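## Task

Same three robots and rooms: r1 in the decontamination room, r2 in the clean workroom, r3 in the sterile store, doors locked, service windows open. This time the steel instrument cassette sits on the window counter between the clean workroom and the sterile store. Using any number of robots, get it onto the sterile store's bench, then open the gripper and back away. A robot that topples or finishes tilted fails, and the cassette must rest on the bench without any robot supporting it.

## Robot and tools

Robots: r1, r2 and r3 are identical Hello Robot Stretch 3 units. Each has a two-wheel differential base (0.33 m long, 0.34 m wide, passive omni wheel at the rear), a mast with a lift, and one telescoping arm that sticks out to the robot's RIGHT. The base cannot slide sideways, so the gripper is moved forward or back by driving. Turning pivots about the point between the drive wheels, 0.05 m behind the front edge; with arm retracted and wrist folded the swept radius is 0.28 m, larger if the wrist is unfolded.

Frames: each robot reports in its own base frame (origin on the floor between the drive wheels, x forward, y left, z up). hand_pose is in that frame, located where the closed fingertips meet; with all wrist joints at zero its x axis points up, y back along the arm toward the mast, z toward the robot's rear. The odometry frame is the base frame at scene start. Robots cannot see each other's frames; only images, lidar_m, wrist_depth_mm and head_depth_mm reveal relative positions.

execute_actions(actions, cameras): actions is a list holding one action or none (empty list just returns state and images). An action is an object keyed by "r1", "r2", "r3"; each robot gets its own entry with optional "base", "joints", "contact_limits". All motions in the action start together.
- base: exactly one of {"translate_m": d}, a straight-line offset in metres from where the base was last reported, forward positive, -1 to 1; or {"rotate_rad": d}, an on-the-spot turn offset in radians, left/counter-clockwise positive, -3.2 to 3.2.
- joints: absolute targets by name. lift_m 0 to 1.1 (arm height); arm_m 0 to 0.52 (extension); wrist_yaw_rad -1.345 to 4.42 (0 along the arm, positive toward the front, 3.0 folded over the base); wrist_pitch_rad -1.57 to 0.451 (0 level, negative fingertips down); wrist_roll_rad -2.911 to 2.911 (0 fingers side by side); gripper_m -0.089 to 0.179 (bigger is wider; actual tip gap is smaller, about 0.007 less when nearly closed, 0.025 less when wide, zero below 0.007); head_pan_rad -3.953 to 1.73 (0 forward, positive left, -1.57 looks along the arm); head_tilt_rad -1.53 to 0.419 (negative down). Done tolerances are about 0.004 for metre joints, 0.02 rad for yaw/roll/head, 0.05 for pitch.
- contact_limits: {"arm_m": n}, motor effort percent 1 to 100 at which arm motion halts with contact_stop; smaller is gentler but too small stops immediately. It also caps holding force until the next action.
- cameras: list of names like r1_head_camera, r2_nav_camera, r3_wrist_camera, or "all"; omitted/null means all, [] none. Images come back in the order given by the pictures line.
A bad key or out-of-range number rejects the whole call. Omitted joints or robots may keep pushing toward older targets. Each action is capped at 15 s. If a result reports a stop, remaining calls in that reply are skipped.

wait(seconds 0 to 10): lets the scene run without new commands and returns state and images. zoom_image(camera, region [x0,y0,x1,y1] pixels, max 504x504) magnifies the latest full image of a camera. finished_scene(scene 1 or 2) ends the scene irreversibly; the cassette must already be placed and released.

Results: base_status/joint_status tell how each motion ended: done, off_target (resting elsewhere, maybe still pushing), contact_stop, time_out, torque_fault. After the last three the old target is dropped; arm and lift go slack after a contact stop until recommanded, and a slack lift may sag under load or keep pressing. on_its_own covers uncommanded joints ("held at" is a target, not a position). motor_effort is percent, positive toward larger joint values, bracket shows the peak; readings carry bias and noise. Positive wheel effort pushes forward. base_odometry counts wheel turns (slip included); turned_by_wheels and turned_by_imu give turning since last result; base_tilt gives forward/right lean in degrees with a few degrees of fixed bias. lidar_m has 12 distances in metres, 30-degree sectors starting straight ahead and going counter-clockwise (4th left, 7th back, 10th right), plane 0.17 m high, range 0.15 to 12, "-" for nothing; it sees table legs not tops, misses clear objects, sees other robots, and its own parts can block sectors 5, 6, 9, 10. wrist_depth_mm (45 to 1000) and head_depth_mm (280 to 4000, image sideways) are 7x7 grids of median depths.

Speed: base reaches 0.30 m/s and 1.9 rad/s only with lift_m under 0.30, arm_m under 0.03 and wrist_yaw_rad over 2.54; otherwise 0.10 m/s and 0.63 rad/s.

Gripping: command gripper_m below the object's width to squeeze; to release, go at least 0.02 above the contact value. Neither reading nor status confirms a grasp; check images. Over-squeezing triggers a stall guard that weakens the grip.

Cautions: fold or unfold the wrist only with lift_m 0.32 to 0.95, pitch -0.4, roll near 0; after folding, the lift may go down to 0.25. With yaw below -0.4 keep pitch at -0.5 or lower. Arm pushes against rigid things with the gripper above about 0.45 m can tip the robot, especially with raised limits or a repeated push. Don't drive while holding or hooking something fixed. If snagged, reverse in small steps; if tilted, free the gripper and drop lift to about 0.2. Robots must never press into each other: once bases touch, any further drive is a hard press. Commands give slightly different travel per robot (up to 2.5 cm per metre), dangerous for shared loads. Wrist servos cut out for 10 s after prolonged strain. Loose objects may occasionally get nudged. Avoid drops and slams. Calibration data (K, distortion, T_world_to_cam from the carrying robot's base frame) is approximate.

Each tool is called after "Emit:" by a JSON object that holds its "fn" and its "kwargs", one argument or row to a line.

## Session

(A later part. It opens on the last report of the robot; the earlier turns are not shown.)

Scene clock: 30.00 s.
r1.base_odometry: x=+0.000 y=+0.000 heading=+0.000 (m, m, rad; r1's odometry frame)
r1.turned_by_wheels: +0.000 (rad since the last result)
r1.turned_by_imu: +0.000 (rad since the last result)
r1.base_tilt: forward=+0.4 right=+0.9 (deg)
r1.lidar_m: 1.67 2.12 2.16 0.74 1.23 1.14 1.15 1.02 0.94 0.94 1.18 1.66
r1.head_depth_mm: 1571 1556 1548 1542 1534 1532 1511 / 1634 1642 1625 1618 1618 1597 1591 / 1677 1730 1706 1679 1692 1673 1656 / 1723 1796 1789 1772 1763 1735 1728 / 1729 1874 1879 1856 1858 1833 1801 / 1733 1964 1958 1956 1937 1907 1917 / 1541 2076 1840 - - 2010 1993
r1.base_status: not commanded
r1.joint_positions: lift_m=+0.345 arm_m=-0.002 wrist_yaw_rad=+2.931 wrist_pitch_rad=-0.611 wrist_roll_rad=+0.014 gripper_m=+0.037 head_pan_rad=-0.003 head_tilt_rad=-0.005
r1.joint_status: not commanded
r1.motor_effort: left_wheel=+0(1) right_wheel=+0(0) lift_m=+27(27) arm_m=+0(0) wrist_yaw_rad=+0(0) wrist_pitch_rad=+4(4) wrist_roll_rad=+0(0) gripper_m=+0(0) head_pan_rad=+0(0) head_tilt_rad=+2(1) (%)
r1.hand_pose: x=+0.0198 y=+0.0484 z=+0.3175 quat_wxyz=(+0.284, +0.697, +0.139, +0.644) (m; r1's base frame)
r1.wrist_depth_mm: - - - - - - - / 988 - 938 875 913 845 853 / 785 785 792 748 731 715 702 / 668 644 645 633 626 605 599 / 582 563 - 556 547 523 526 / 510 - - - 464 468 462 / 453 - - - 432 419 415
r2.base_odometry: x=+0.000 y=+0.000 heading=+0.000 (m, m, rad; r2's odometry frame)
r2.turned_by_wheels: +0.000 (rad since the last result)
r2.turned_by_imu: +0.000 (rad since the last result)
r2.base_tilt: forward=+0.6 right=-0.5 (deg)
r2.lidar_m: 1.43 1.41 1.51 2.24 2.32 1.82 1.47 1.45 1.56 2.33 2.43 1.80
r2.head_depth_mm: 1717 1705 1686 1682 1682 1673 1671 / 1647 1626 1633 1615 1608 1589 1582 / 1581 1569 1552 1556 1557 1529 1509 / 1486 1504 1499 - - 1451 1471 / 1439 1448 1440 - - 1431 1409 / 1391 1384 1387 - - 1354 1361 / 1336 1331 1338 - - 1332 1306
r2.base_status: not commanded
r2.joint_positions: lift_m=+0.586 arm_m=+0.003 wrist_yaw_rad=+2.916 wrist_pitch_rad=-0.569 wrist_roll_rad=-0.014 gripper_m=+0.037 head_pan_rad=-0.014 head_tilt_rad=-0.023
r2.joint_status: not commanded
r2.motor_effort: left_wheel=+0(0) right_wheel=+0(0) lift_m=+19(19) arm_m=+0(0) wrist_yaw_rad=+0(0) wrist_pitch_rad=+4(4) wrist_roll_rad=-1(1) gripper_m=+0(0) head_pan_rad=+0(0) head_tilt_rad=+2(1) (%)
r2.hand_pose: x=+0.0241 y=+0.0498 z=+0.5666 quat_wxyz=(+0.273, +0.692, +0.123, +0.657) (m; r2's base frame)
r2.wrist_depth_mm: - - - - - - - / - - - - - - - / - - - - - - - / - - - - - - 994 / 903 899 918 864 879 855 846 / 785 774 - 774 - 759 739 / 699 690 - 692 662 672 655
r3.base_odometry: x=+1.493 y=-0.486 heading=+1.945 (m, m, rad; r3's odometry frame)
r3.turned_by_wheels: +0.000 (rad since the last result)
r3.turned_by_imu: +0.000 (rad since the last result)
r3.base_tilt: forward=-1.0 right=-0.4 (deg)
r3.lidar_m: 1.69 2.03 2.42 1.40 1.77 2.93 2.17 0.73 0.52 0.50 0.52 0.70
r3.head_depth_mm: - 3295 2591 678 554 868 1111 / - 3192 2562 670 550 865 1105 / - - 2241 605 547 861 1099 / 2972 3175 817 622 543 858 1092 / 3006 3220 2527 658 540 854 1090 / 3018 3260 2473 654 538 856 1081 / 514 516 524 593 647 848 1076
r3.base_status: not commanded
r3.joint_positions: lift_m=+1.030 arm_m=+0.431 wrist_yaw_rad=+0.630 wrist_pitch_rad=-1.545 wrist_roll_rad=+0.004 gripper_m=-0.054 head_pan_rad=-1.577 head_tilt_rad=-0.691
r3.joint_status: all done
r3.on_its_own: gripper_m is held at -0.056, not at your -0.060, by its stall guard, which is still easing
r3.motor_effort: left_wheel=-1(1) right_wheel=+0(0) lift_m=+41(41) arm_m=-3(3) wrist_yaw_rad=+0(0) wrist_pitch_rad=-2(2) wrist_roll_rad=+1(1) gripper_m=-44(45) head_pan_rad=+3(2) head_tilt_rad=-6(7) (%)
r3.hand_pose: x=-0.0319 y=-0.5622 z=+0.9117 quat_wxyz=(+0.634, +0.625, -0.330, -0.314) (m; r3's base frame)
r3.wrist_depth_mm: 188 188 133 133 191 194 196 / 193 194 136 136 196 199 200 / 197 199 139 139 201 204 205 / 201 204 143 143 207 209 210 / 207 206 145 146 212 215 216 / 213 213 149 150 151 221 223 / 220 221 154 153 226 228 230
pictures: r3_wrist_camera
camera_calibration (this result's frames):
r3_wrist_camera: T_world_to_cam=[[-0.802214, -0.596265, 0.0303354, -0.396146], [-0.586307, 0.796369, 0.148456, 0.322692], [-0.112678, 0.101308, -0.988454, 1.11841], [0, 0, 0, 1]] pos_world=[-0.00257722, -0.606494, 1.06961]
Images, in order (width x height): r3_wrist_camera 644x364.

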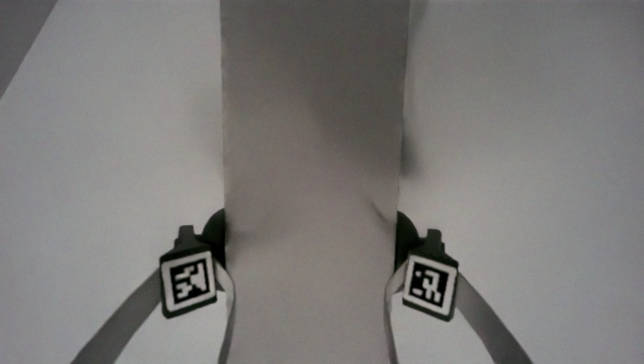

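Emit:
{"fn": "execute_actions", "kwargs": {
  "actions": [
    {"r3":{"base":{"rotate_rad":-1.53},"joints":{"arm_m":0.2,"gripper_m":-0.07,"lift_m":1.04}}}
  ],
  "cameras": []
}}

Emit:
{"fn": "execute_actions", "kwargs": {
  "actions": [
    {"r3":{"base":{"translate_m":-0.82},"joints":{"arm_m":0.51,"gripper_m":-0.085,"wrist_yaw_rad":1.55,"head_pan_rad":-3.14,"head_tilt_rad":-0.8}}}
  ],
  "cameras": ["r3_nav_camera"]
}}

Emit:
{"fn": "execute_actions", "kwargs": {
  "actions": [
    {"r3":{"base":{"rotate_rad":-1.55},"joints":{"gripper_m":-0.07,"lift_m":0.96,"head_pan_rad":-1.57}}}
  ],
  "cameras": ["r3_nav_camera","r3_wrist_camera"]
}}

Scene clock: 33.87 s.
r1.base_odometry: x=+0.000 y=+0.000 heading=+0.000 (m, m, rad; r1's odometry frame)
r1.turned_by_wheels: +0.000 (rad since the last result)
r1.turned_by_imu: +0.000 (rad since the last result)
r1.base_tilt: forward=+0.4 right=+1.0 (deg)
r1.lidar_m: 1.67 2.13 2.15 0.74 1.24 1.14 1.15 1.02 0.94 0.94 1.18 1.66
r1.head_depth_mm: 1592 1563 1550 1551 1518 1516 1510 / 1645 1640 1637 1606 1609 1594 1593 / 1686 1717 1704 1697 1679 1669 1656 / 1741 1796 1788 1777 1751 1752 1739 / 1739 1882 1862 1866 1848 1805 1819 / 1734 1978 1952 1944 1930 1927 1896 / 1529 2094 1875 - - 2014 1996
r1.base_status: not commanded
r1.joint_positions: lift_m=+0.345 arm_m=-0.002 wrist_yaw_rad=+2.931 wrist_pitch_rad=-0.611 wrist_roll_rad=+0.014 gripper_m=+0.037 head_pan_rad=-0.003 head_tilt_rad=-0.005
r1.joint_status: not commanded
r1.motor_effort: left_wheel=+0(1) right_wheel=+1(1) lift_m=+26(27) arm_m=+0(0) wrist_yaw_rad=+0(0) wrist_pitch_rad=+3(4) wrist_roll_rad=+0(0) gripper_m=+0(0) head_pan_rad=+0(0) head_tilt_rad=+2(1) (%)
r1.hand_pose: x=+0.0198 y=+0.0484 z=+0.3175 quat_wxyz=(+0.284, +0.697, +0.139, +0.644) (m; r1's base frame)
r1.wrist_depth_mm: - - - - - - - / 983 - 944 906 919 880 868 / 791 785 762 740 726 702 697 / 680 653 640 635 625 615 590 / 582 573 - 558 549 529 523 / 506 - - - 462 472 460 / 450 - - - 420 426 417
r2.base_odometry: x=+0.000 y=+0.000 heading=+0.000 (m, m, rad; r2's odometry frame)
r2.turned_by_wheels: +0.000 (rad since the last result)
r2.turned_by_imu: +0.001 (rad since the last result)
r2.base_tilt: forward=+0.6 right=-0.6 (deg)
r2.lidar_m: 1.43 1.41 1.52 2.24 2.32 1.82 1.47 1.45 1.56 2.33 2.43 1.81
r2.head_depth_mm: 1708 1711 1691 1690 1688 1669 1662 / 1638 1631 1630 1625 1611 1588 1588 / 1560 1567 1564 1555 1550 1535 1533 / 1496 1496 1493 - - 1460 1458 / 1452 1439 1446 - - 1427 1406 / 1385 1382 1381 - - 1360 1361 / 1327 1343 1343 - - 1332 1302
r2.base_status: not commanded
r2.joint_positions: lift_m=+0.586 arm_m=+0.003 wrist_yaw_rad=+2.916 wrist_pitch_rad=-0.569 wrist_roll_rad=-0.014 gripper_m=+0.037 head_pan_rad=-0.014 head_tilt_rad=-0.023
r2.joint_status: not commanded
r2.motor_effort: left_wheel=+1(0) right_wheel=-1(0) lift_m=+19(19) arm_m=+0(0) wrist_yaw_rad=+0(0) wrist_pitch_rad=+4(4) wrist_roll_rad=+0(0) gripper_m=+0(0) head_pan_rad=-1(1) head_tilt_rad=+1(1) (%)
r2.hand_pose: x=+0.0241 y=+0.0498 z=+0.5666 quat_wxyz=(+0.273, +0.692, +0.123, +0.657) (m; r2's base frame)
r2.wrist_depth_mm: - - - - - - - / - - - - - - - / - - - - - - - / - - - - - 992 978 / 894 873 897 876 891 872 838 / 783 778 - 766 - 759 738 / 694 693 - 691 679 672 672
r3.base_odometry: x=+1.493 y=-0.486 heading=+0.415 (m, m, rad; r3's odometry frame)
r3.turned_by_wheels: -1.530 (rad since the last result)
r3.turned_by_imu: -1.545 (rad since the last result)
r3.base_tilt: forward=-1.2 right=-0.6 (deg)
r3.lidar_m: 0.50 0.52 0.72 1.97 2.05 2.39 1.40 1.77 2.90 1.91 0.71 0.52
r3.head_depth_mm: - - 2566 2027 1661 1407 1221 / - - 2650 1948 1652 416 1216 / - - - - 441 399 1213 / 2437 2719 2771 2008 450 1352 1207 / 2431 2689 2505 1986 1504 1375 1198 / 2366 2463 2314 1972 1613 1365 1196 / 1601 1638 1669 1699 1571 1371 1193
r3.base_status: done
r3.joint_positions: lift_m=+1.040 arm_m=+0.200 wrist_yaw_rad=+0.630 wrist_pitch_rad=-1.545 wrist_roll_rad=+0.004 gripper_m=-0.051 head_pan_rad=-1.577 head_tilt_rad=-0.691
r3.joint_status: gripper_m off_target (ended at -0.051, target -0.070); the others done
r3.on_its_own: gripper_m is held at -0.053, not at your -0.070, by its stall guard, which is still easing
r3.motor_effort: left_wheel=+1(5) right_wheel=-2(8) lift_m=+40(44) arm_m=-3(3) wrist_yaw_rad=+0(0) wrist_pitch_rad=-2(2) wrist_roll_rad=+1(1) gripper_m=-43(100) head_pan_rad=+3(3) head_tilt_rad=-6(6) (%)
r3.hand_pose: x=-0.0319 y=-0.3313 z=+0.9217 quat_wxyz=(+0.634, +0.625, -0.330, -0.314) (m; r3's base frame)
r3.wrist_depth_mm: 619 815 134 133 - - - / 700 945 136 136 - - - / 790 - 139 139 - - - / 911 - 142 143 - - - / - - 145 146 - - - / - - 148 150 152 - - / - - 154 154 - - -
pictures: none
No camera images: the call's "cameras" was empty. Leave "cameras" out to get every camera's image.

Scene clock: 43.40 s.
r1.base_odometry: x=+0.000 y=+0.000 heading=+0.000 (m, m, rad; r1's odometry frame)
r1.turned_by_wheels: +0.000 (rad since the last result)
r1.turned_by_imu: +0.000 (rad since the last result)
r1.base_tilt: forward=+0.4 right=+1.0 (deg)
r1.lidar_m: 1.67 2.12 2.15 0.74 1.24 1.14 1.15 1.02 0.94 0.95 1.18 1.66
r1.head_depth_mm: 1585 1565 1559 1545 1532 1517 1505 / 1636 1646 1640 1616 1620 1597 1593 / 1684 1727 1710 1698 1674 1663 1664 / 1731 1799 1771 1780 1756 1746 1731 / 1753 1883 1863 1868 1849 1824 1815 / 1739 1977 1954 1942 1936 1893 1910 / 1538 2083 1851 - - 2009 2006
r1.base_status: not commanded
r1.joint_positions: lift_m=+0.345 arm_m=-0.002 wrist_yaw_rad=+2.931 wrist_pitch_rad=-0.611 wrist_roll_rad=+0.014 gripper_m=+0.037 head_pan_rad=-0.003 head_tilt_rad=-0.005
r1.joint_status: not commanded
r1.motor_effort: left_wheel=+0(0) right_wheel=+1(0) lift_m=+27(27) arm_m=+0(0) wrist_yaw_rad=+0(0) wrist_pitch_rad=+4(3) wrist_roll_rad=+0(0) gripper_m=+0(0) head_pan_rad=+0(0) head_tilt_rad=+1(1) (%)
r1.hand_pose: x=+0.0198 y=+0.0484 z=+0.3175 quat_wxyz=(+0.284, +0.697, +0.139, +0.644) (m; r1's base frame)
r1.wrist_depth_mm: - - - - - - - / 989 - 934 878 896 880 865 / 792 786 776 754 713 717 700 / 668 661 637 636 627 611 601 / 569 571 - 559 554 531 526 / 505 - - - 467 468 463 / 455 - - - 429 417 411
r2.base_odometry: x=+0.000 y=+0.000 heading=+0.000 (m, m, rad; r2's odometry frame)
r2.turned_by_wheels: +0.000 (rad since the last result)
r2.turned_by_imu: +0.002 (rad since the last result)
r2.base_tilt: forward=+0.7 right=-0.5 (deg)
r2.lidar_m: 1.43 1.41 1.52 2.24 2.32 1.82 1.47 1.45 1.56 2.34 2.43 1.81
r2.head_depth_mm: 1712 1714 1685 1680 1667 1672 1657 / 1634 1623 1622 1615 1614 1590 1595 / 1562 1555 1569 1565 1540 1534 1529 / 1511 1495 1497 - - 1456 1470 / 1445 1440 1437 - - 1424 1410 / 1388 1379 1399 - - 1361 1361 / 1343 1325 1335 - - 1325 1311
r2.base_status: not commanded
r2.joint_positions: lift_m=+0.586 arm_m=+0.003 wrist_yaw_rad=+2.916 wrist_pitch_rad=-0.569 wrist_roll_rad=-0.014 gripper_m=+0.037 head_pan_rad=-0.014 head_tilt_rad=-0.023
r2.joint_status: not commanded
r2.motor_effort: left_wheel=+1(0) right_wheel=+0(0) lift_m=+19(19) arm_m=+0(0) wrist_yaw_rad=+0(0) wrist_pitch_rad=+4(4) wrist_roll_rad=+0(1) gripper_m=+0(0) head_pan_rad=+0(1) head_tilt_rad=+1(1) (%)
r2.hand_pose: x=+0.0241 y=+0.0498 z=+0.5666 quat_wxyz=(+0.273, +0.692, +0.123, +0.657) (m; r2's base frame)
r2.wrist_depth_mm: - - - - - - - / - - - - - - - / - - - - - - - / - - - - - 983 979 / 885 881 906 855 895 850 854 / 786 769 - 755 - 750 748 / 696 686 - 696 681 672 661
r3.base_odometry: x=+0.743 y=-0.817 heading=+0.415 (m, m, rad; r3's odometry frame)
r3.turned_by_wheels: +0.000 (rad since the last result)
r3.turned_by_imu: +0.002 (rad since the last result)
r3.base_tilt: forward=-1.0 right=-0.5 (deg)
r3.lidar_m: 1.33 1.38 1.86 1.97 2.05 0.62 1.20 1.25 1.24 2.79 1.87 1.37
r3.head_depth_mm: - - - - 965 1323 1179 / - - - - 1481 1273 1169 / - - - - 1466 1317 1163 / - - - - 1455 1314 1157 / - - - - 1468 1311 1157 / - - - - 1461 1299 1151 / - - - - 1462 1295 1150
r3.base_status: done
r3.joint_positions: lift_m=+1.040 arm_m=+0.510 wrist_yaw_rad=+1.549 wrist_pitch_rad=-1.545 wrist_roll_rad=+0.004 gripper_m=-0.033 head_pan_rad=-3.133 head_tilt_rad=-0.790
r3.joint_status: gripper_m off_target (ended at -0.033, target -0.085); the others done
r3.on_its_own: gripper_m is held at -0.035, not at your -0.085, by its stall guard, which is still easing
r3.motor_effort: left_wheel=+1(3) right_wheel=-2(7) lift_m=+41(41) arm_m=+3(4) wrist_yaw_rad=+0(2) wrist_pitch_rad=-2(2) wrist_roll_rad=+1(1) gripper_m=-37(100) head_pan_rad=-3(34) head_tilt_rad=-7(21) (%)
r3.hand_pose: x=-0.0389 y=-0.6545 z=+0.9217 quat_wxyz=(+0.707, +0.707, -0.018, +0.000) (m; r3's base frame)
r3.wrist_depth_mm: 964 - 134 135 - - - / - - 137 138 - - - / - - 140 141 - - - / - - 144 144 - - - / - - 146 148 - - - / - - 150 152 153 - - / - - 155 155 - - -
pictures: r3_nav_camera (sideways: a quarter turn counterclockwise sets it upright)
camera_calibration (this result's frames):
r3_nav_camera: T_world_to_cam=[[-0.725866, 0.0421345, 0.686545, -0.841908], [0.0309504, 0.999112, -0.0285942, 0.0858146], [-0.68714, 0.000493292, -0.726525, 0.910722], [0, 0, 0, 1]] pos_world=[0.012025, -0.0507143, 1.24212]
Images, in order (width x height): r3_nav_camera 672x504.

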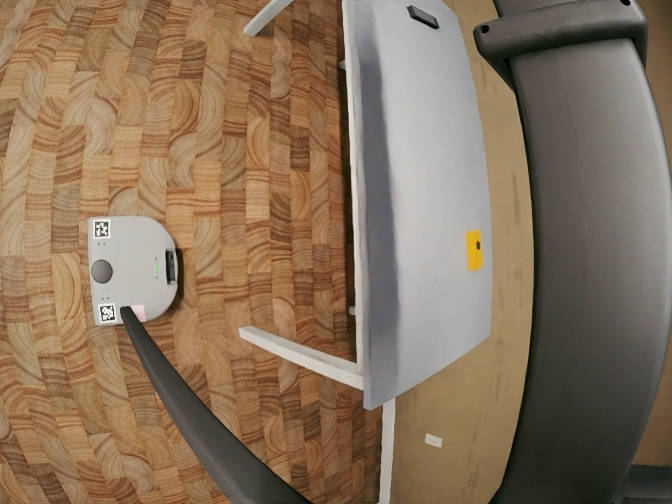

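Scene clock: 46.83 s.
r1.base_odometry: x=+0.000 y=+0.000 heading=+0.000 (m, m, rad; r1's odometry frame)
r1.turned_by_wheels: +0.000 (rad since the last result)
r1.turned_by_imu: +0.000 (rad since the last result)
r1.base_tilt: forward=+0.4 right=+0.9 (deg)
r1.lidar_m: 1.67 2.13 2.15 0.74 1.24 1.14 1.14 1.02 0.94 0.94 1.18 1.66
r1.head_depth_mm: 1589 1552 1539 1528 1529 1520 1510 / 1630 1647 1628 1615 1592 1605 1588 / 1708 1713 1700 1696 1679 1660 1664 / 1733 1804 1779 1757 1770 1747 1720 / 1744 1879 1863 1843 1844 1822 1817 / 1743 1992 1958 1960 1936 1915 1891 / 1546 2080 1852 - - 2016 1991
r1.base_status: not commanded
r1.joint_positions: lift_m=+0.345 arm_m=-0.002 wrist_yaw_rad=+2.931 wrist_pitch_rad=-0.611 wrist_roll_rad=+0.014 gripper_m=+0.037 head_pan_rad=-0.003 head_tilt_rad=-0.005
r1.joint_status: not commanded
r1.motor_effort: left_wheel=+0(1) right_wheel=+1(0) lift_m=+27(27) arm_m=-1(0) wrist_yaw_rad=+0(0) wrist_pitch_rad=+4(3) wrist_roll_rad=+0(0) gripper_m=+0(0) head_pan_rad=+0(1) head_tilt_rad=+2(2) (%)
r1.hand_pose: x=+0.0198 y=+0.0484 z=+0.3175 quat_wxyz=(+0.284, +0.697, +0.139, +0.644) (m; r1's base frame)
r1.wrist_depth_mm: - - - - - - - / - - 938 896 898 889 865 / 797 780 753 744 734 733 707 / 669 654 632 632 624 602 594 / 580 568 - 555 553 538 531 / 503 - - - 469 471 464 / 449 - - - 428 423 410
r2.base_odometry: x=+0.000 y=+0.000 heading=+0.000 (m, m, rad; r2's odometry frame)
r2.turned_by_wheels: +0.000 (rad since the last result)
r2.turned_by_imu: +0.001 (rad since the last result)
r2.base_tilt: forward=+0.6 right=-0.5 (deg)
r2.lidar_m: 1.42 1.41 1.52 2.25 2.32 1.82 1.47 1.45 1.56 2.34 2.43 1.81
r2.head_depth_mm: 1701 1705 1692 1688 1686 1670 1658 / 1646 1634 1613 1618 1611 1603 1597 / 1558 1559 1562 1569 1549 1530 1525 / 1493 1490 1487 - - 1459 1458 / 1434 1425 1447 - - 1424 1410 / 1393 1388 1386 - - 1353 1356 / 1340 1330 1341 - - 1319 1320
r2.base_status: not commanded
r2.joint_positions: lift_m=+0.586 arm_m=+0.003 wrist_yaw_rad=+2.916 wrist_pitch_rad=-0.569 wrist_roll_rad=-0.014 gripper_m=+0.037 head_pan_rad=-0.014 head_tilt_rad=-0.023
r2.joint_status: not commanded
r2.motor_effort: left_wheel=+0(0) right_wheel=+0(0) lift_m=+19(18) arm_m=+0(0) wrist_yaw_rad=+0(0) wrist_pitch_rad=+4(4) wrist_roll_rad=+0(0) gripper_m=+1(0) head_pan_rad=+0(1) head_tilt_rad=+2(1) (%)
r2.hand_pose: x=+0.0241 y=+0.0498 z=+0.5666 quat_wxyz=(+0.273, +0.692, +0.123, +0.657) (m; r2's base frame)
r2.wrist_depth_mm: - - - - - - - / - - - - - - - / - - - - - - - / - - - - 982 996 - / 890 881 898 861 888 867 843 / 779 776 - 756 - 754 740 / 692 692 - 695 675 678 665
r3.base_odometry: x=+0.743 y=-0.817 heading=-1.135 (m, m, rad; r3's odometry frame)
r3.turned_by_wheels: -1.550 (rad since the last result)
r3.turned_by_imu: -1.563 (rad since the last result)
r3.base_tilt: forward=-1.1 right=-0.5 (deg)
r3.lidar_m: 2.80 1.85 1.37 1.32 1.39 1.89 1.97 2.05 0.62 1.20 1.25 1.24
r3.head_depth_mm: - - 879 765 933 1309 1177 / 1343 1151 904 758 1524 1254 1174 / - 1065 756 754 1516 1317 1167 / 1311 1046 752 748 1507 1318 1159 / 1323 1125 829 745 1502 1302 1156 / 1324 1117 880 760 1497 1305 1148 / 1327 1104 873 757 1489 1293 1153
r3.base_status: done
r3.joint_positions: lift_m=+0.960 arm_m=+0.510 wrist_yaw_rad=+1.549 wrist_pitch_rad=-1.547 wrist_roll_rad=+0.005 gripper_m=-0.051 head_pan_rad=-1.577 head_tilt_rad=-0.790
r3.joint_status: gripper_m off_target (ended at -0.051, target -0.070); the others done
r3.on_its_own: gripper_m is held at -0.053, not at your -0.070, by its stall guard, which is still easing
r3.motor_effort: left_wheel=+0(6) right_wheel=-2(11) lift_m=+33(34) arm_m=+2(3) wrist_yaw_rad=+2(1) wrist_pitch_rad=-1(2) wrist_roll_rad=+1(1) gripper_m=-31(100) head_pan_rad=+3(34) head_tilt_rad=-7(8) (%)
r3.hand_pose: x=-0.0393 y=-0.6546 z=+0.8420 quat_wxyz=(+0.707, +0.707, -0.018, -0.001) (m; r3's base frame)
r3.wrist_depth_mm: 899 219 133 133 222 223 226 / 917 226 136 136 227 231 232 / - 229 139 139 232 236 237 / - 235 143 143 239 243 243 / - 244 145 146 244 248 252 / - - 149 150 151 254 258 / - 257 154 154 260 261 264
pictures: r3_nav_camera (sideways: a quarter turn counterclockwise sets it upright), r3_wrist_camera
camera_calibration (this result's frames):
r3_nav_camera: T_world_to_cam=[[-0.0529013, -0.725211, 0.686492, -0.845944], [-0.998543, 0.045775, -0.0285913, 0.0920907], [-0.0106894, -0.687004, -0.726575, 0.906661], [0, 0, 0, 1]] pos_world=[0.0568966, 0.0051761, 1.24212]
r3_wrist_camera: T_world_to_cam=[[-0.0122896, -0.999465, 0.0303192, -0.687916], [-0.988545, 0.0167057, 0.150001, -0.125185], [-0.150428, -0.0281284, -0.988221, 0.971654], [0, 0, 0, 1]] pos_world=[0.0139587, -0.658125, 0.999844]
Images, in order (width x height): r3_nav_camera 672x504, r3_wrist_camera 644x364.

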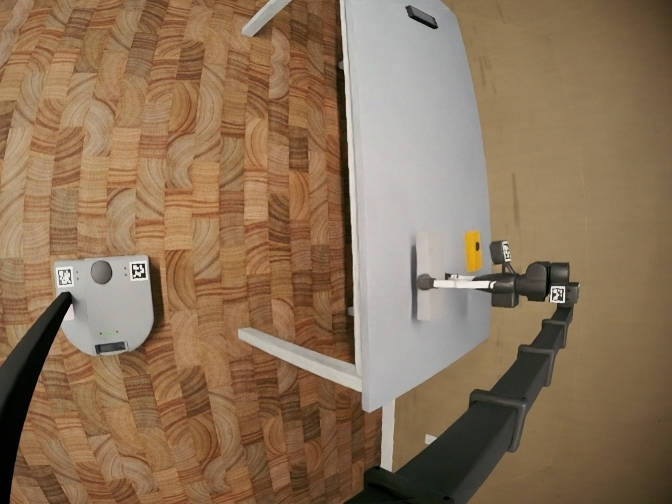

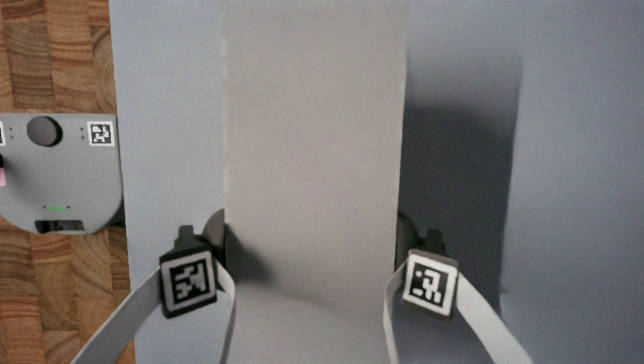

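Emit:
{"fn": "execute_actions", "kwargs": {
  "actions": [
    {"r3":{"joints":{"lift_m":0.901}}}
  ],
  "cameras": []
}}

Emit:
{"fn": "execute_actions", "kwargs": {
  "actions": [
    {"r3":{"joints":{"gripper_m":0.12}}}
  ],
  "cameras": []
}}

Emit:
{"fn": "execute_actions", "kwargs": {
  "actions": [
    {"r3":{"joints":{"lift_m":0.95}}}
  ],
  "cameras": []
}}

Emit:
{"fn": "execute_actions", "kwargs": {
  "actions": [
    {"r3":{"joints":{"arm_m":0.17,"lift_m":1.05}}}
  ],
  "cameras": ["r3_nav_camera"]
}}

Scene clock: 48.47 s.
r1.base_odometry: x=+0.000 y=+0.000 heading=+0.000 (m, m, rad; r1's odometry frame)
r1.turned_by_wheels: +0.000 (rad since the last result)
r1.turned_by_imu: +0.000 (rad since the last result)
r1.base_tilt: forward=+0.5 right=+0.8 (deg)
r1.lidar_m: 1.67 2.12 2.15 0.74 1.24 1.14 1.14 1.02 0.94 0.95 1.18 1.66
r1.head_depth_mm: 1580 1560 1541 1532 1526 1515 1517 / 1646 1644 1637 1625 1610 1605 1592 / 1699 1720 1708 1683 1679 1664 1668 / 1723 1798 1787 1765 1762 1744 1734 / 1724 1880 1861 1856 1851 1819 1824 / 1740 1985 1973 1956 1910 1922 1898 / 1547 2098 1854 - - 2014 2001
r1.base_status: not commanded
r1.joint_positions: lift_m=+0.345 arm_m=-0.002 wrist_yaw_rad=+2.931 wrist_pitch_rad=-0.611 wrist_roll_rad=+0.014 gripper_m=+0.037 head_pan_rad=-0.003 head_tilt_rad=-0.005
r1.joint_status: not commanded
r1.motor_effort: left_wheel=+0(0) right_wheel=+0(0) lift_m=+27(27) arm_m=+0(0) wrist_yaw_rad=+0(0) wrist_pitch_rad=+4(4) wrist_roll_rad=+0(0) gripper_m=+0(0) head_pan_rad=+0(1) head_tilt_rad=+1(1) (%)
r1.hand_pose: x=+0.0198 y=+0.0484 z=+0.3175 quat_wxyz=(+0.284, +0.697, +0.139, +0.644) (m; r1's base frame)
r1.wrist_depth_mm: - - - - - - - / 965 - 963 886 874 875 862 / 792 776 782 762 732 722 701 / 671 665 647 630 634 620 606 / 570 574 - 560 539 528 520 / 511 - - - 459 470 464 / 451 - - - 432 420 416
r2.base_odometry: x=+0.000 y=+0.000 heading=+0.000 (m, m, rad; r2's odometry frame)
r2.turned_by_wheels: +0.000 (rad since the last result)
r2.turned_by_imu: +0.000 (rad since the last result)
r2.base_tilt: forward=+0.6 right=-0.5 (deg)
r2.lidar_m: 1.42 1.41 1.52 2.24 2.32 1.82 1.47 1.45 1.56 2.34 2.42 1.81
r2.head_depth_mm: 1708 1710 1686 1684 1677 1671 1654 / 1656 1633 1627 1611 1607 1614 1604 / 1569 1574 1545 1562 1548 1528 1515 / 1503 1501 1486 - - 1449 1465 / 1439 1437 1438 - - 1419 1404 / 1391 1379 1396 - - 1370 1358 / 1331 1328 1332 - - 1312 1311
r2.base_status: not commanded
r2.joint_positions: lift_m=+0.586 arm_m=+0.003 wrist_yaw_rad=+2.916 wrist_pitch_rad=-0.569 wrist_roll_rad=-0.014 gripper_m=+0.037 head_pan_rad=-0.014 head_tilt_rad=-0.023
r2.joint_status: not commanded
r2.motor_effort: left_wheel=+0(0) right_wheel=+0(0) lift_m=+19(19) arm_m=+0(0) wrist_yaw_rad=+0(0) wrist_pitch_rad=+4(4) wrist_roll_rad=-1(0) gripper_m=+1(1) head_pan_rad=+0(1) head_tilt_rad=+1(1) (%)
r2.hand_pose: x=+0.0241 y=+0.0498 z=+0.5666 quat_wxyz=(+0.273, +0.692, +0.123, +0.657) (m; r2's base frame)
r2.wrist_depth_mm: - - - - - - - / - - - - - - - / - - - - - - - / - - - - 991 999 996 / 898 874 908 886 888 871 850 / 787 770 - 763 - 753 745 / 693 683 - 694 675 667 668
r3.base_odometry: x=+0.743 y=-0.817 heading=-1.135 (m, m, rad; r3's odometry frame)
r3.turned_by_wheels: +0.000 (rad since the last result)
r3.turned_by_imu: +0.000 (rad since the last result)
r3.base_tilt: forward=-1.1 right=-0.5 (deg)
r3.lidar_m: 2.79 1.85 1.37 1.33 1.38 1.89 1.97 2.05 0.62 1.20 1.25 1.24
r3.head_depth_mm: 1305 1433 - - 964 1303 1172 / 1267 1108 877 761 1519 1254 1171 / 1269 1196 896 754 1505 1316 1167 / 1296 1180 890 748 1516 1310 1163 / 1327 1132 883 745 1503 1307 1157 / 1322 1118 877 761 1493 1301 1153 / 1330 1109 871 755 1491 1295 1149
r3.base_status: not commanded
r3.joint_positions: lift_m=+0.901 arm_m=+0.510 wrist_yaw_rad=+1.549 wrist_pitch_rad=-1.547 wrist_roll_rad=+0.005 gripper_m=-0.043 head_pan_rad=-1.577 head_tilt_rad=-0.790
r3.joint_status: all done
r3.on_its_own: gripper_m is held at -0.045, not at your -0.070, by its stall guard, which is still easing
r3.motor_effort: left_wheel=+0(0) right_wheel=-2(2) lift_m=+33(32) arm_m=+2(3) wrist_yaw_rad=+1(1) wrist_pitch_rad=-1(1) wrist_roll_rad=+1(1) gripper_m=-40(42) head_pan_rad=+3(3) head_tilt_rad=-7(6) (%)
r3.hand_pose: x=-0.0393 y=-0.6546 z=+0.7830 quat_wxyz=(+0.707, +0.707, -0.018, -0.001) (m; r3's base frame)
r3.wrist_depth_mm: 165 165 134 134 167 168 170 / 873 169 137 137 170 172 174 / 173 173 140 140 174 177 179 / 176 177 144 143 181 181 183 / 566 181 146 146 183 187 188 / 961 186 150 151 152 192 194 / - 192 155 154 195 198 198
pictures: none
No camera images: the call's "cameras" was empty. Leave "cameras" out to get every camera's image.

Scene clock: 50.60 s.
r1.base_odometry: x=+0.000 y=+0.000 heading=+0.000 (m, m, rad; r1's odometry frame)
r1.turned_by_wheels: +0.000 (rad since the last result)
r1.turned_by_imu: +0.000 (rad since the last result)
r1.base_tilt: forward=+0.4 right=+0.9 (deg)
r1.lidar_m: 1.67 2.12 2.15 0.74 1.24 1.14 1.15 1.02 0.94 0.95 1.18 1.66
r1.head_depth_mm: 1576 1551 1558 1536 1529 1515 1505 / 1633 1656 1633 1615 1602 1604 1588 / 1691 1708 1718 1690 1679 1686 1653 / 1741 1815 1771 1774 1770 1746 1740 / 1743 1871 1857 1857 1837 1830 1820 / 1736 1984 1948 1947 1933 1931 1882 / 1545 2097 1864 - - 1997 2018
r1.base_status: not commanded
r1.joint_positions: lift_m=+0.345 arm_m=-0.002 wrist_yaw_rad=+2.931 wrist_pitch_rad=-0.611 wrist_roll_rad=+0.014 gripper_m=+0.037 head_pan_rad=-0.003 head_tilt_rad=-0.005
r1.joint_status: not commanded
r1.motor_effort: left_wheel=+0(1) right_wheel=+1(0) lift_m=+27(27) arm_m=+0(0) wrist_yaw_rad=+0(0) wrist_pitch_rad=+4(4) wrist_roll_rad=+0(0) gripper_m=+0(0) head_pan_rad=+0(0) head_tilt_rad=+1(0) (%)
r1.hand_pose: x=+0.0198 y=+0.0484 z=+0.3175 quat_wxyz=(+0.284, +0.697, +0.139, +0.644) (m; r1's base frame)
r1.wrist_depth_mm: - - - - - - - / 996 - 939 881 889 857 856 / 792 766 768 752 733 710 705 / 656 647 639 638 619 600 598 / 580 558 - 571 553 523 524 / 509 - - - 460 468 461 / 451 - - - 425 425 418
r2.base_odometry: x=+0.000 y=+0.000 heading=+0.000 (m, m, rad; r2's odometry frame)
r2.turned_by_wheels: +0.000 (rad since the last result)
r2.turned_by_imu: +0.000 (rad since the last result)
r2.base_tilt: forward=+0.6 right=-0.6 (deg)
r2.lidar_m: 1.43 1.41 1.52 2.24 2.33 1.82 1.46 1.45 1.56 2.33 2.43 1.81
r2.head_depth_mm: 1709 1708 1699 1699 1662 1673 1662 / 1635 1628 1628 1594 1608 1607 1589 / 1556 1564 1560 1560 1550 1523 1524 / 1498 1491 1495 - - 1470 1474 / 1443 1429 1440 - - 1419 1410 / 1391 1380 1382 - - 1356 1367 / 1335 1328 1338 - - 1313 1303
r2.base_status: not commanded
r2.joint_positions: lift_m=+0.586 arm_m=+0.003 wrist_yaw_rad=+2.916 wrist_pitch_rad=-0.569 wrist_roll_rad=-0.014 gripper_m=+0.037 head_pan_rad=-0.014 head_tilt_rad=-0.023
r2.joint_status: not commanded
r2.motor_effort: left_wheel=+0(0) right_wheel=+0(1) lift_m=+19(19) arm_m=+0(0) wrist_yaw_rad=+0(1) wrist_pitch_rad=+4(4) wrist_roll_rad=-1(0) gripper_m=+0(1) head_pan_rad=+1(0) head_tilt_rad=+1(2) (%)
r2.hand_pose: x=+0.0241 y=+0.0498 z=+0.5666 quat_wxyz=(+0.273, +0.692, +0.123, +0.657) (m; r2's base frame)
r2.wrist_depth_mm: - - - - - - - / - - - - - - - / - - - - - - - / - - - - - 1000 963 / 904 879 913 874 891 870 848 / 785 781 - 771 - 756 755 / 681 687 - 697 674 672 675
r3.base_odometry: x=+0.743 y=-0.817 heading=-1.135 (m, m, rad; r3's odometry frame)
r3.turned_by_wheels: +0.000 (rad since the last result)
r3.turned_by_imu: +0.000 (rad since the last result)
r3.base_tilt: forward=-1.3 right=-0.6 (deg)
r3.lidar_m: 2.79 1.85 1.37 1.32 1.38 1.89 1.97 2.05 0.62 1.20 1.25 1.24
r3.head_depth_mm: 1305 1424 - - 963 1306 1180 / 1270 1112 876 758 1530 1255 1172 / 1265 1204 896 752 1513 1314 1169 / 1292 1132 890 748 1518 1315 1162 / 1319 1130 882 745 1503 1303 1159 / 1324 1116 880 763 1499 1298 1157 / 1328 1107 873 755 1488 1292 1153
r3.base_status: not commanded
r3.joint_positions: lift_m=+0.901 arm_m=+0.510 wrist_yaw_rad=+1.549 wrist_pitch_rad=-1.547 wrist_roll_rad=+0.005 gripper_m=+0.120 head_pan_rad=-1.577 head_tilt_rad=-0.790
r3.joint_status: all done
r3.motor_effort: left_wheel=+0(0) right_wheel=-2(2) lift_m=+33(32) arm_m=+2(3) wrist_yaw_rad=+2(2) wrist_pitch_rad=-1(1) wrist_roll_rad=+1(1) gripper_m=+0(82) head_pan_rad=+2(3) head_tilt_rad=-8(6) (%)
r3.hand_pose: x=-0.0393 y=-0.6546 z=+0.7830 quat_wxyz=(+0.707, +0.707, -0.018, -0.001) (m; r3's base frame)
r3.wrist_depth_mm: 166 165 138 137 167 169 171 / 859 169 141 141 171 173 175 / 173 173 144 144 175 178 179 / 176 178 148 147 180 182 183 / 567 180 151 151 184 186 189 / 950 - 156 155 188 190 193 / - 191 175 160 195 198 199
pictures: none
No camera images: the call's "cameras" was empty. Leave "cameras" out to get every camera's image.

Scene clock: 51.87 s.
r1.base_odometry: x=+0.000 y=+0.000 heading=+0.000 (m, m, rad; r1's odometry frame)
r1.turned_by_wheels: +0.000 (rad since the last result)
r1.turned_by_imu: +0.000 (rad since the last result)
r1.base_tilt: forward=+0.4 right=+1.0 (deg)
r1.lidar_m: 1.67 2.12 2.15 0.74 1.23 1.14 1.15 1.02 0.94 0.94 1.18 1.67
r1.head_depth_mm: 1586 1554 1552 1530 1522 1507 1516 / 1632 1640 1633 1619 1610 1612 1588 / 1680 1705 1723 1690 1694 1658 1647 / 1748 1792 1794 1758 1751 1751 1726 / 1736 1884 1861 1859 1825 1840 1801 / 1751 1985 1955 1941 1921 1909 1907 / 1537 2093 1845 - - 2024 2011
r1.base_status: not commanded
r1.joint_positions: lift_m=+0.345 arm_m=-0.002 wrist_yaw_rad=+2.931 wrist_pitch_rad=-0.611 wrist_roll_rad=+0.014 gripper_m=+0.037 head_pan_rad=-0.003 head_tilt_rad=-0.005
r1.joint_status: not commanded
r1.motor_effort: left_wheel=+0(0) right_wheel=+1(0) lift_m=+26(27) arm_m=+0(0) wrist_yaw_rad=+0(0) wrist_pitch_rad=+3(3) wrist_roll_rad=+0(0) gripper_m=+1(0) head_pan_rad=+0(0) head_tilt_rad=+1(2) (%)
r1.hand_pose: x=+0.0198 y=+0.0484 z=+0.3175 quat_wxyz=(+0.284, +0.697, +0.139, +0.644) (m; r1's base frame)
r1.wrist_depth_mm: - - - - - - - / 983 - 927 872 902 860 843 / 803 793 741 747 733 717 698 / 681 648 651 647 622 609 600 / 574 576 - 556 560 528 523 / 502 - - - 463 476 461 / 456 - - - 423 424 417
r2.base_odometry: x=+0.000 y=+0.000 heading=+0.000 (m, m, rad; r2's odometry frame)
r2.turned_by_wheels: +0.000 (rad since the last result)
r2.turned_by_imu: +0.000 (rad since the last result)
r2.base_tilt: forward=+0.6 right=-0.5 (deg)
r2.lidar_m: 1.43 1.41 1.52 2.24 2.33 1.82 1.47 1.45 1.56 2.34 2.43 1.80
r2.head_depth_mm: 1712 1704 1691 1691 1679 1672 1657 / 1622 1641 1624 1621 1608 1602 1595 / 1563 1547 1562 1561 1554 1541 1530 / 1508 1499 1492 - - 1452 1467 / 1438 1443 1440 - - 1426 1416 / 1395 1385 1390 - - 1363 1353 / 1336 1333 1339 - - 1317 1303
r2.base_status: not commanded
r2.joint_positions: lift_m=+0.586 arm_m=+0.003 wrist_yaw_rad=+2.916 wrist_pitch_rad=-0.569 wrist_roll_rad=-0.014 gripper_m=+0.037 head_pan_rad=-0.014 head_tilt_rad=-0.023
r2.joint_status: not commanded
r2.motor_effort: left_wheel=+0(0) right_wheel=+0(1) lift_m=+19(19) arm_m=-1(0) wrist_yaw_rad=+0(0) wrist_pitch_rad=+4(4) wrist_roll_rad=+0(0) gripper_m=+0(0) head_pan_rad=+0(0) head_tilt_rad=+2(1) (%)
r2.hand_pose: x=+0.0241 y=+0.0498 z=+0.5666 quat_wxyz=(+0.273, +0.692, +0.123, +0.657) (m; r2's base frame)
r2.wrist_depth_mm: - - - - - - - / - - - - - - - / - - - - - - - / - - - - - 995 999 / 882 878 903 880 890 870 846 / 785 777 - 766 - 752 739 / 690 694 - 687 679 675 673
r3.base_odometry: x=+0.743 y=-0.817 heading=-1.135 (m, m, rad; r3's odometry frame)
r3.turned_by_wheels: +0.000 (rad since the last result)
r3.turned_by_imu: +0.000 (rad since the last result)
r3.base_tilt: forward=-1.1 right=-0.5 (deg)
r3.lidar_m: 2.80 1.84 1.37 1.33 1.38 1.90 1.97 2.05 0.62 1.20 1.25 1.24
r3.head_depth_mm: 1266 - 893 761 929 1308 1170 / 1358 1116 903 759 1522 1256 1177 / - 1066 897 752 1520 1313 1168 / 1319 1054 888 749 1514 1313 1164 / 1324 1128 883 748 1504 1310 1159 / 1321 1119 881 762 1503 1304 1155 / 1329 1109 875 757 1494 1300 1147
r3.base_status: not commanded
r3.joint_positions: lift_m=+0.950 arm_m=+0.510 wrist_yaw_rad=+1.549 wrist_pitch_rad=-1.547 wrist_roll_rad=+0.005 gripper_m=+0.120 head_pan_rad=-1.577 head_tilt_rad=-0.790
r3.joint_status: all done
r3.motor_effort: left_wheel=+0(1) right_wheel=-2(2) lift_m=+38(34) arm_m=+2(2) wrist_yaw_rad=+1(1) wrist_pitch_rad=-1(1) wrist_roll_rad=+1(1) gripper_m=+0(0) head_pan_rad=+2(3) head_tilt_rad=-7(7) (%)
r3.hand_pose: x=-0.0393 y=-0.6546 z=+0.8318 quat_wxyz=(+0.707, +0.707, -0.018, -0.001) (m; r3's base frame)
r3.wrist_depth_mm: 906 210 211 185 215 215 217 / 916 215 216 187 219 220 223 / - 220 221 192 223 226 228 / - 225 227 197 230 231 233 / - 231 233 201 236 239 240 / - - 236 208 242 244 246 / - 246 246 212 250 250 253
pictures: none
No camera images: the call's "cameras" was empty. Leave "cameras" out to get every camera's image.

Scene clock: 55.57 s.
r1.base_odometry: x=+0.000 y=+0.000 heading=+0.000 (m, m, rad; r1's odometry frame)
r1.turned_by_wheels: +0.000 (rad since the last result)
r1.turned_by_imu: +0.000 (rad since the last result)
r1.base_tilt: forward=+0.4 right=+0.9 (deg)
r1.lidar_m: 1.67 2.12 2.15 0.74 1.24 1.14 1.15 1.02 0.94 0.94 1.18 1.66
r1.head_depth_mm: 1586 1565 1538 1542 1534 1525 1520 / 1636 1646 1632 1619 1606 1589 1598 / 1691 1713 1711 1689 1686 1666 1652 / 1745 1795 1790 1764 1730 1748 1728 / 1735 1877 1863 1867 1834 1818 1815 / 1745 1986 1963 1953 1947 1916 1895 / 1536 2078 1863 - - 2015 1991
r1.base_status: not commanded
r1.joint_positions: lift_m=+0.345 arm_m=-0.002 wrist_yaw_rad=+2.931 wrist_pitch_rad=-0.611 wrist_roll_rad=+0.014 gripper_m=+0.037 head_pan_rad=-0.003 head_tilt_rad=-0.005
r1.joint_status: not commanded
r1.motor_effort: left_wheel=+1(0) right_wheel=+1(1) lift_m=+27(27) arm_m=+0(0) wrist_yaw_rad=+0(0) wrist_pitch_rad=+4(4) wrist_roll_rad=+0(0) gripper_m=+0(0) head_pan_rad=+0(0) head_tilt_rad=+0(1) (%)
r1.hand_pose: x=+0.0198 y=+0.0484 z=+0.3175 quat_wxyz=(+0.284, +0.697, +0.139, +0.644) (m; r1's base frame)
r1.wrist_depth_mm: - - - - - - - / 981 - 949 877 899 882 849 / 792 798 757 737 726 724 711 / 668 653 648 634 627 604 597 / 571 570 - 563 549 532 519 / 509 - - - 462 470 467 / 447 - - - 428 417 408
r2.base_odometry: x=+0.000 y=+0.000 heading=+0.000 (m, m, rad; r2's odometry frame)
r2.turned_by_wheels: +0.000 (rad since the last result)
r2.turned_by_imu: +0.001 (rad since the last result)
r2.base_tilt: forward=+0.7 right=-0.5 (deg)
r2.lidar_m: 1.43 1.41 1.52 2.25 2.32 1.82 1.46 1.44 1.57 2.33 2.43 1.81
r2.head_depth_mm: 1709 1706 1700 1683 1685 1675 1661 / 1631 1634 1619 1603 1600 1593 1576 / 1557 1554 1551 1555 1568 1542 1527 / 1505 1500 1502 - - 1459 1475 / 1446 1440 1447 - - 1425 1411 / 1388 1384 1390 - - 1364 1353 / 1337 1342 1339 - - 1318 1307
r2.base_status: not commanded
r2.joint_positions: lift_m=+0.586 arm_m=+0.003 wrist_yaw_rad=+2.916 wrist_pitch_rad=-0.569 wrist_roll_rad=-0.014 gripper_m=+0.037 head_pan_rad=-0.014 head_tilt_rad=-0.023
r2.joint_status: not commanded
r2.motor_effort: left_wheel=+0(0) right_wheel=+0(0) lift_m=+19(19) arm_m=+0(0) wrist_yaw_rad=+0(1) wrist_pitch_rad=+4(4) wrist_roll_rad=+0(1) gripper_m=+0(0) head_pan_rad=+0(0) head_tilt_rad=+1(1) (%)
r2.hand_pose: x=+0.0241 y=+0.0498 z=+0.5666 quat_wxyz=(+0.273, +0.692, +0.123, +0.657) (m; r2's base frame)
r2.wrist_depth_mm: - - - - - - - / - - - - - - - / - - - - - - - / - - - - 997 990 977 / 899 880 909 867 886 866 840 / 777 765 - 766 - 751 750 / 695 688 - 693 668 664 669
r3.base_odometry: x=+0.743 y=-0.817 heading=-1.135 (m, m, rad; r3's odometry frame)
r3.turned_by_wheels: +0.000 (rad since the last result)
r3.turned_by_imu: +0.001 (rad since the last result)
r3.base_tilt: forward=-1.2 right=-0.5 (deg)
r3.lidar_m: 2.79 1.85 1.37 1.32 1.38 1.89 1.97 2.05 0.62 1.20 1.25 1.24
r3.head_depth_mm: 1317 1433 884 762 931 1309 1177 / - - - 760 1525 1251 1174 / - - - 746 1555 1314 1170 / 1310 1071 789 751 1517 1309 1164 / 1323 1128 786 746 1504 1307 1161 / 1319 1119 878 762 1502 1298 1157 / 1329 1108 874 758 1489 1298 1152
r3.base_status: not commanded
r3.joint_positions: lift_m=+1.050 arm_m=+0.170 wrist_yaw_rad=+1.550 wrist_pitch_rad=-1.547 wrist_roll_rad=+0.005 gripper_m=+0.120 head_pan_rad=-1.577 head_tilt_rad=-0.790
r3.joint_status: all done
r3.motor_effort: left_wheel=+0(0) right_wheel=-2(2) lift_m=+37(36) arm_m=-3(4) wrist_yaw_rad=-1(1) wrist_pitch_rad=-1(1) wrist_roll_rad=+1(1) gripper_m=+0(0) head_pan_rad=+3(3) head_tilt_rad=-7(6) (%)
r3.hand_pose: x=-0.0393 y=-0.3151 z=+0.9318 quat_wxyz=(+0.707, +0.707, -0.017, -0.001) (m; r3's base frame)
r3.wrist_depth_mm: - - - - - - 311 / - - - - - - 321 / - - - - - 346 327 / - - - - - 344 333 / - - - - - 349 342 / - - - - - 353 354 / - - - - - 367 363
pictures: r3_nav_camera (sideways: a quarter turn counterclockwise sets it upright)
camera_calibration (this result's frames):
r3_nav_camera: T_world_to_cam=[[-0.0528054, -0.725218, 0.686491, -0.845944], [-0.998549, 0.045643, -0.0285913, 0.0920907], [-0.0105986, -0.687005, -0.726576, 0.906661], [0, 0, 0, 1]] pos_world=[0.056896, 0.00518286, 1.24212]
Images, in order (width x height): r3_nav_camera 672x504.

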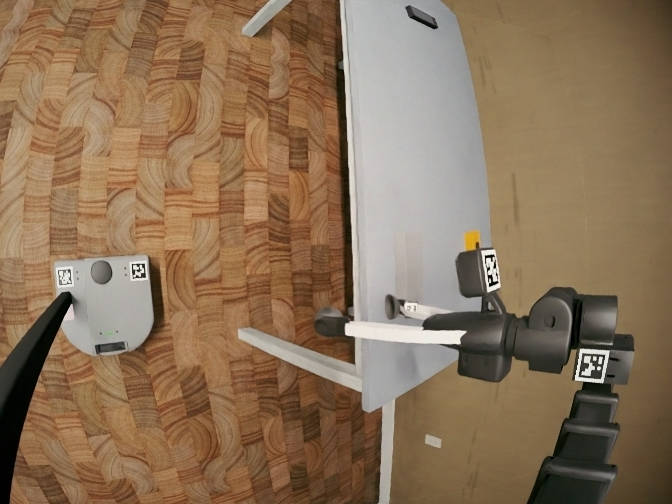

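Emit:
{"fn": "finished_scene", "kwargs": {
  "scene": 2
}}

The scene is finished: the task was done.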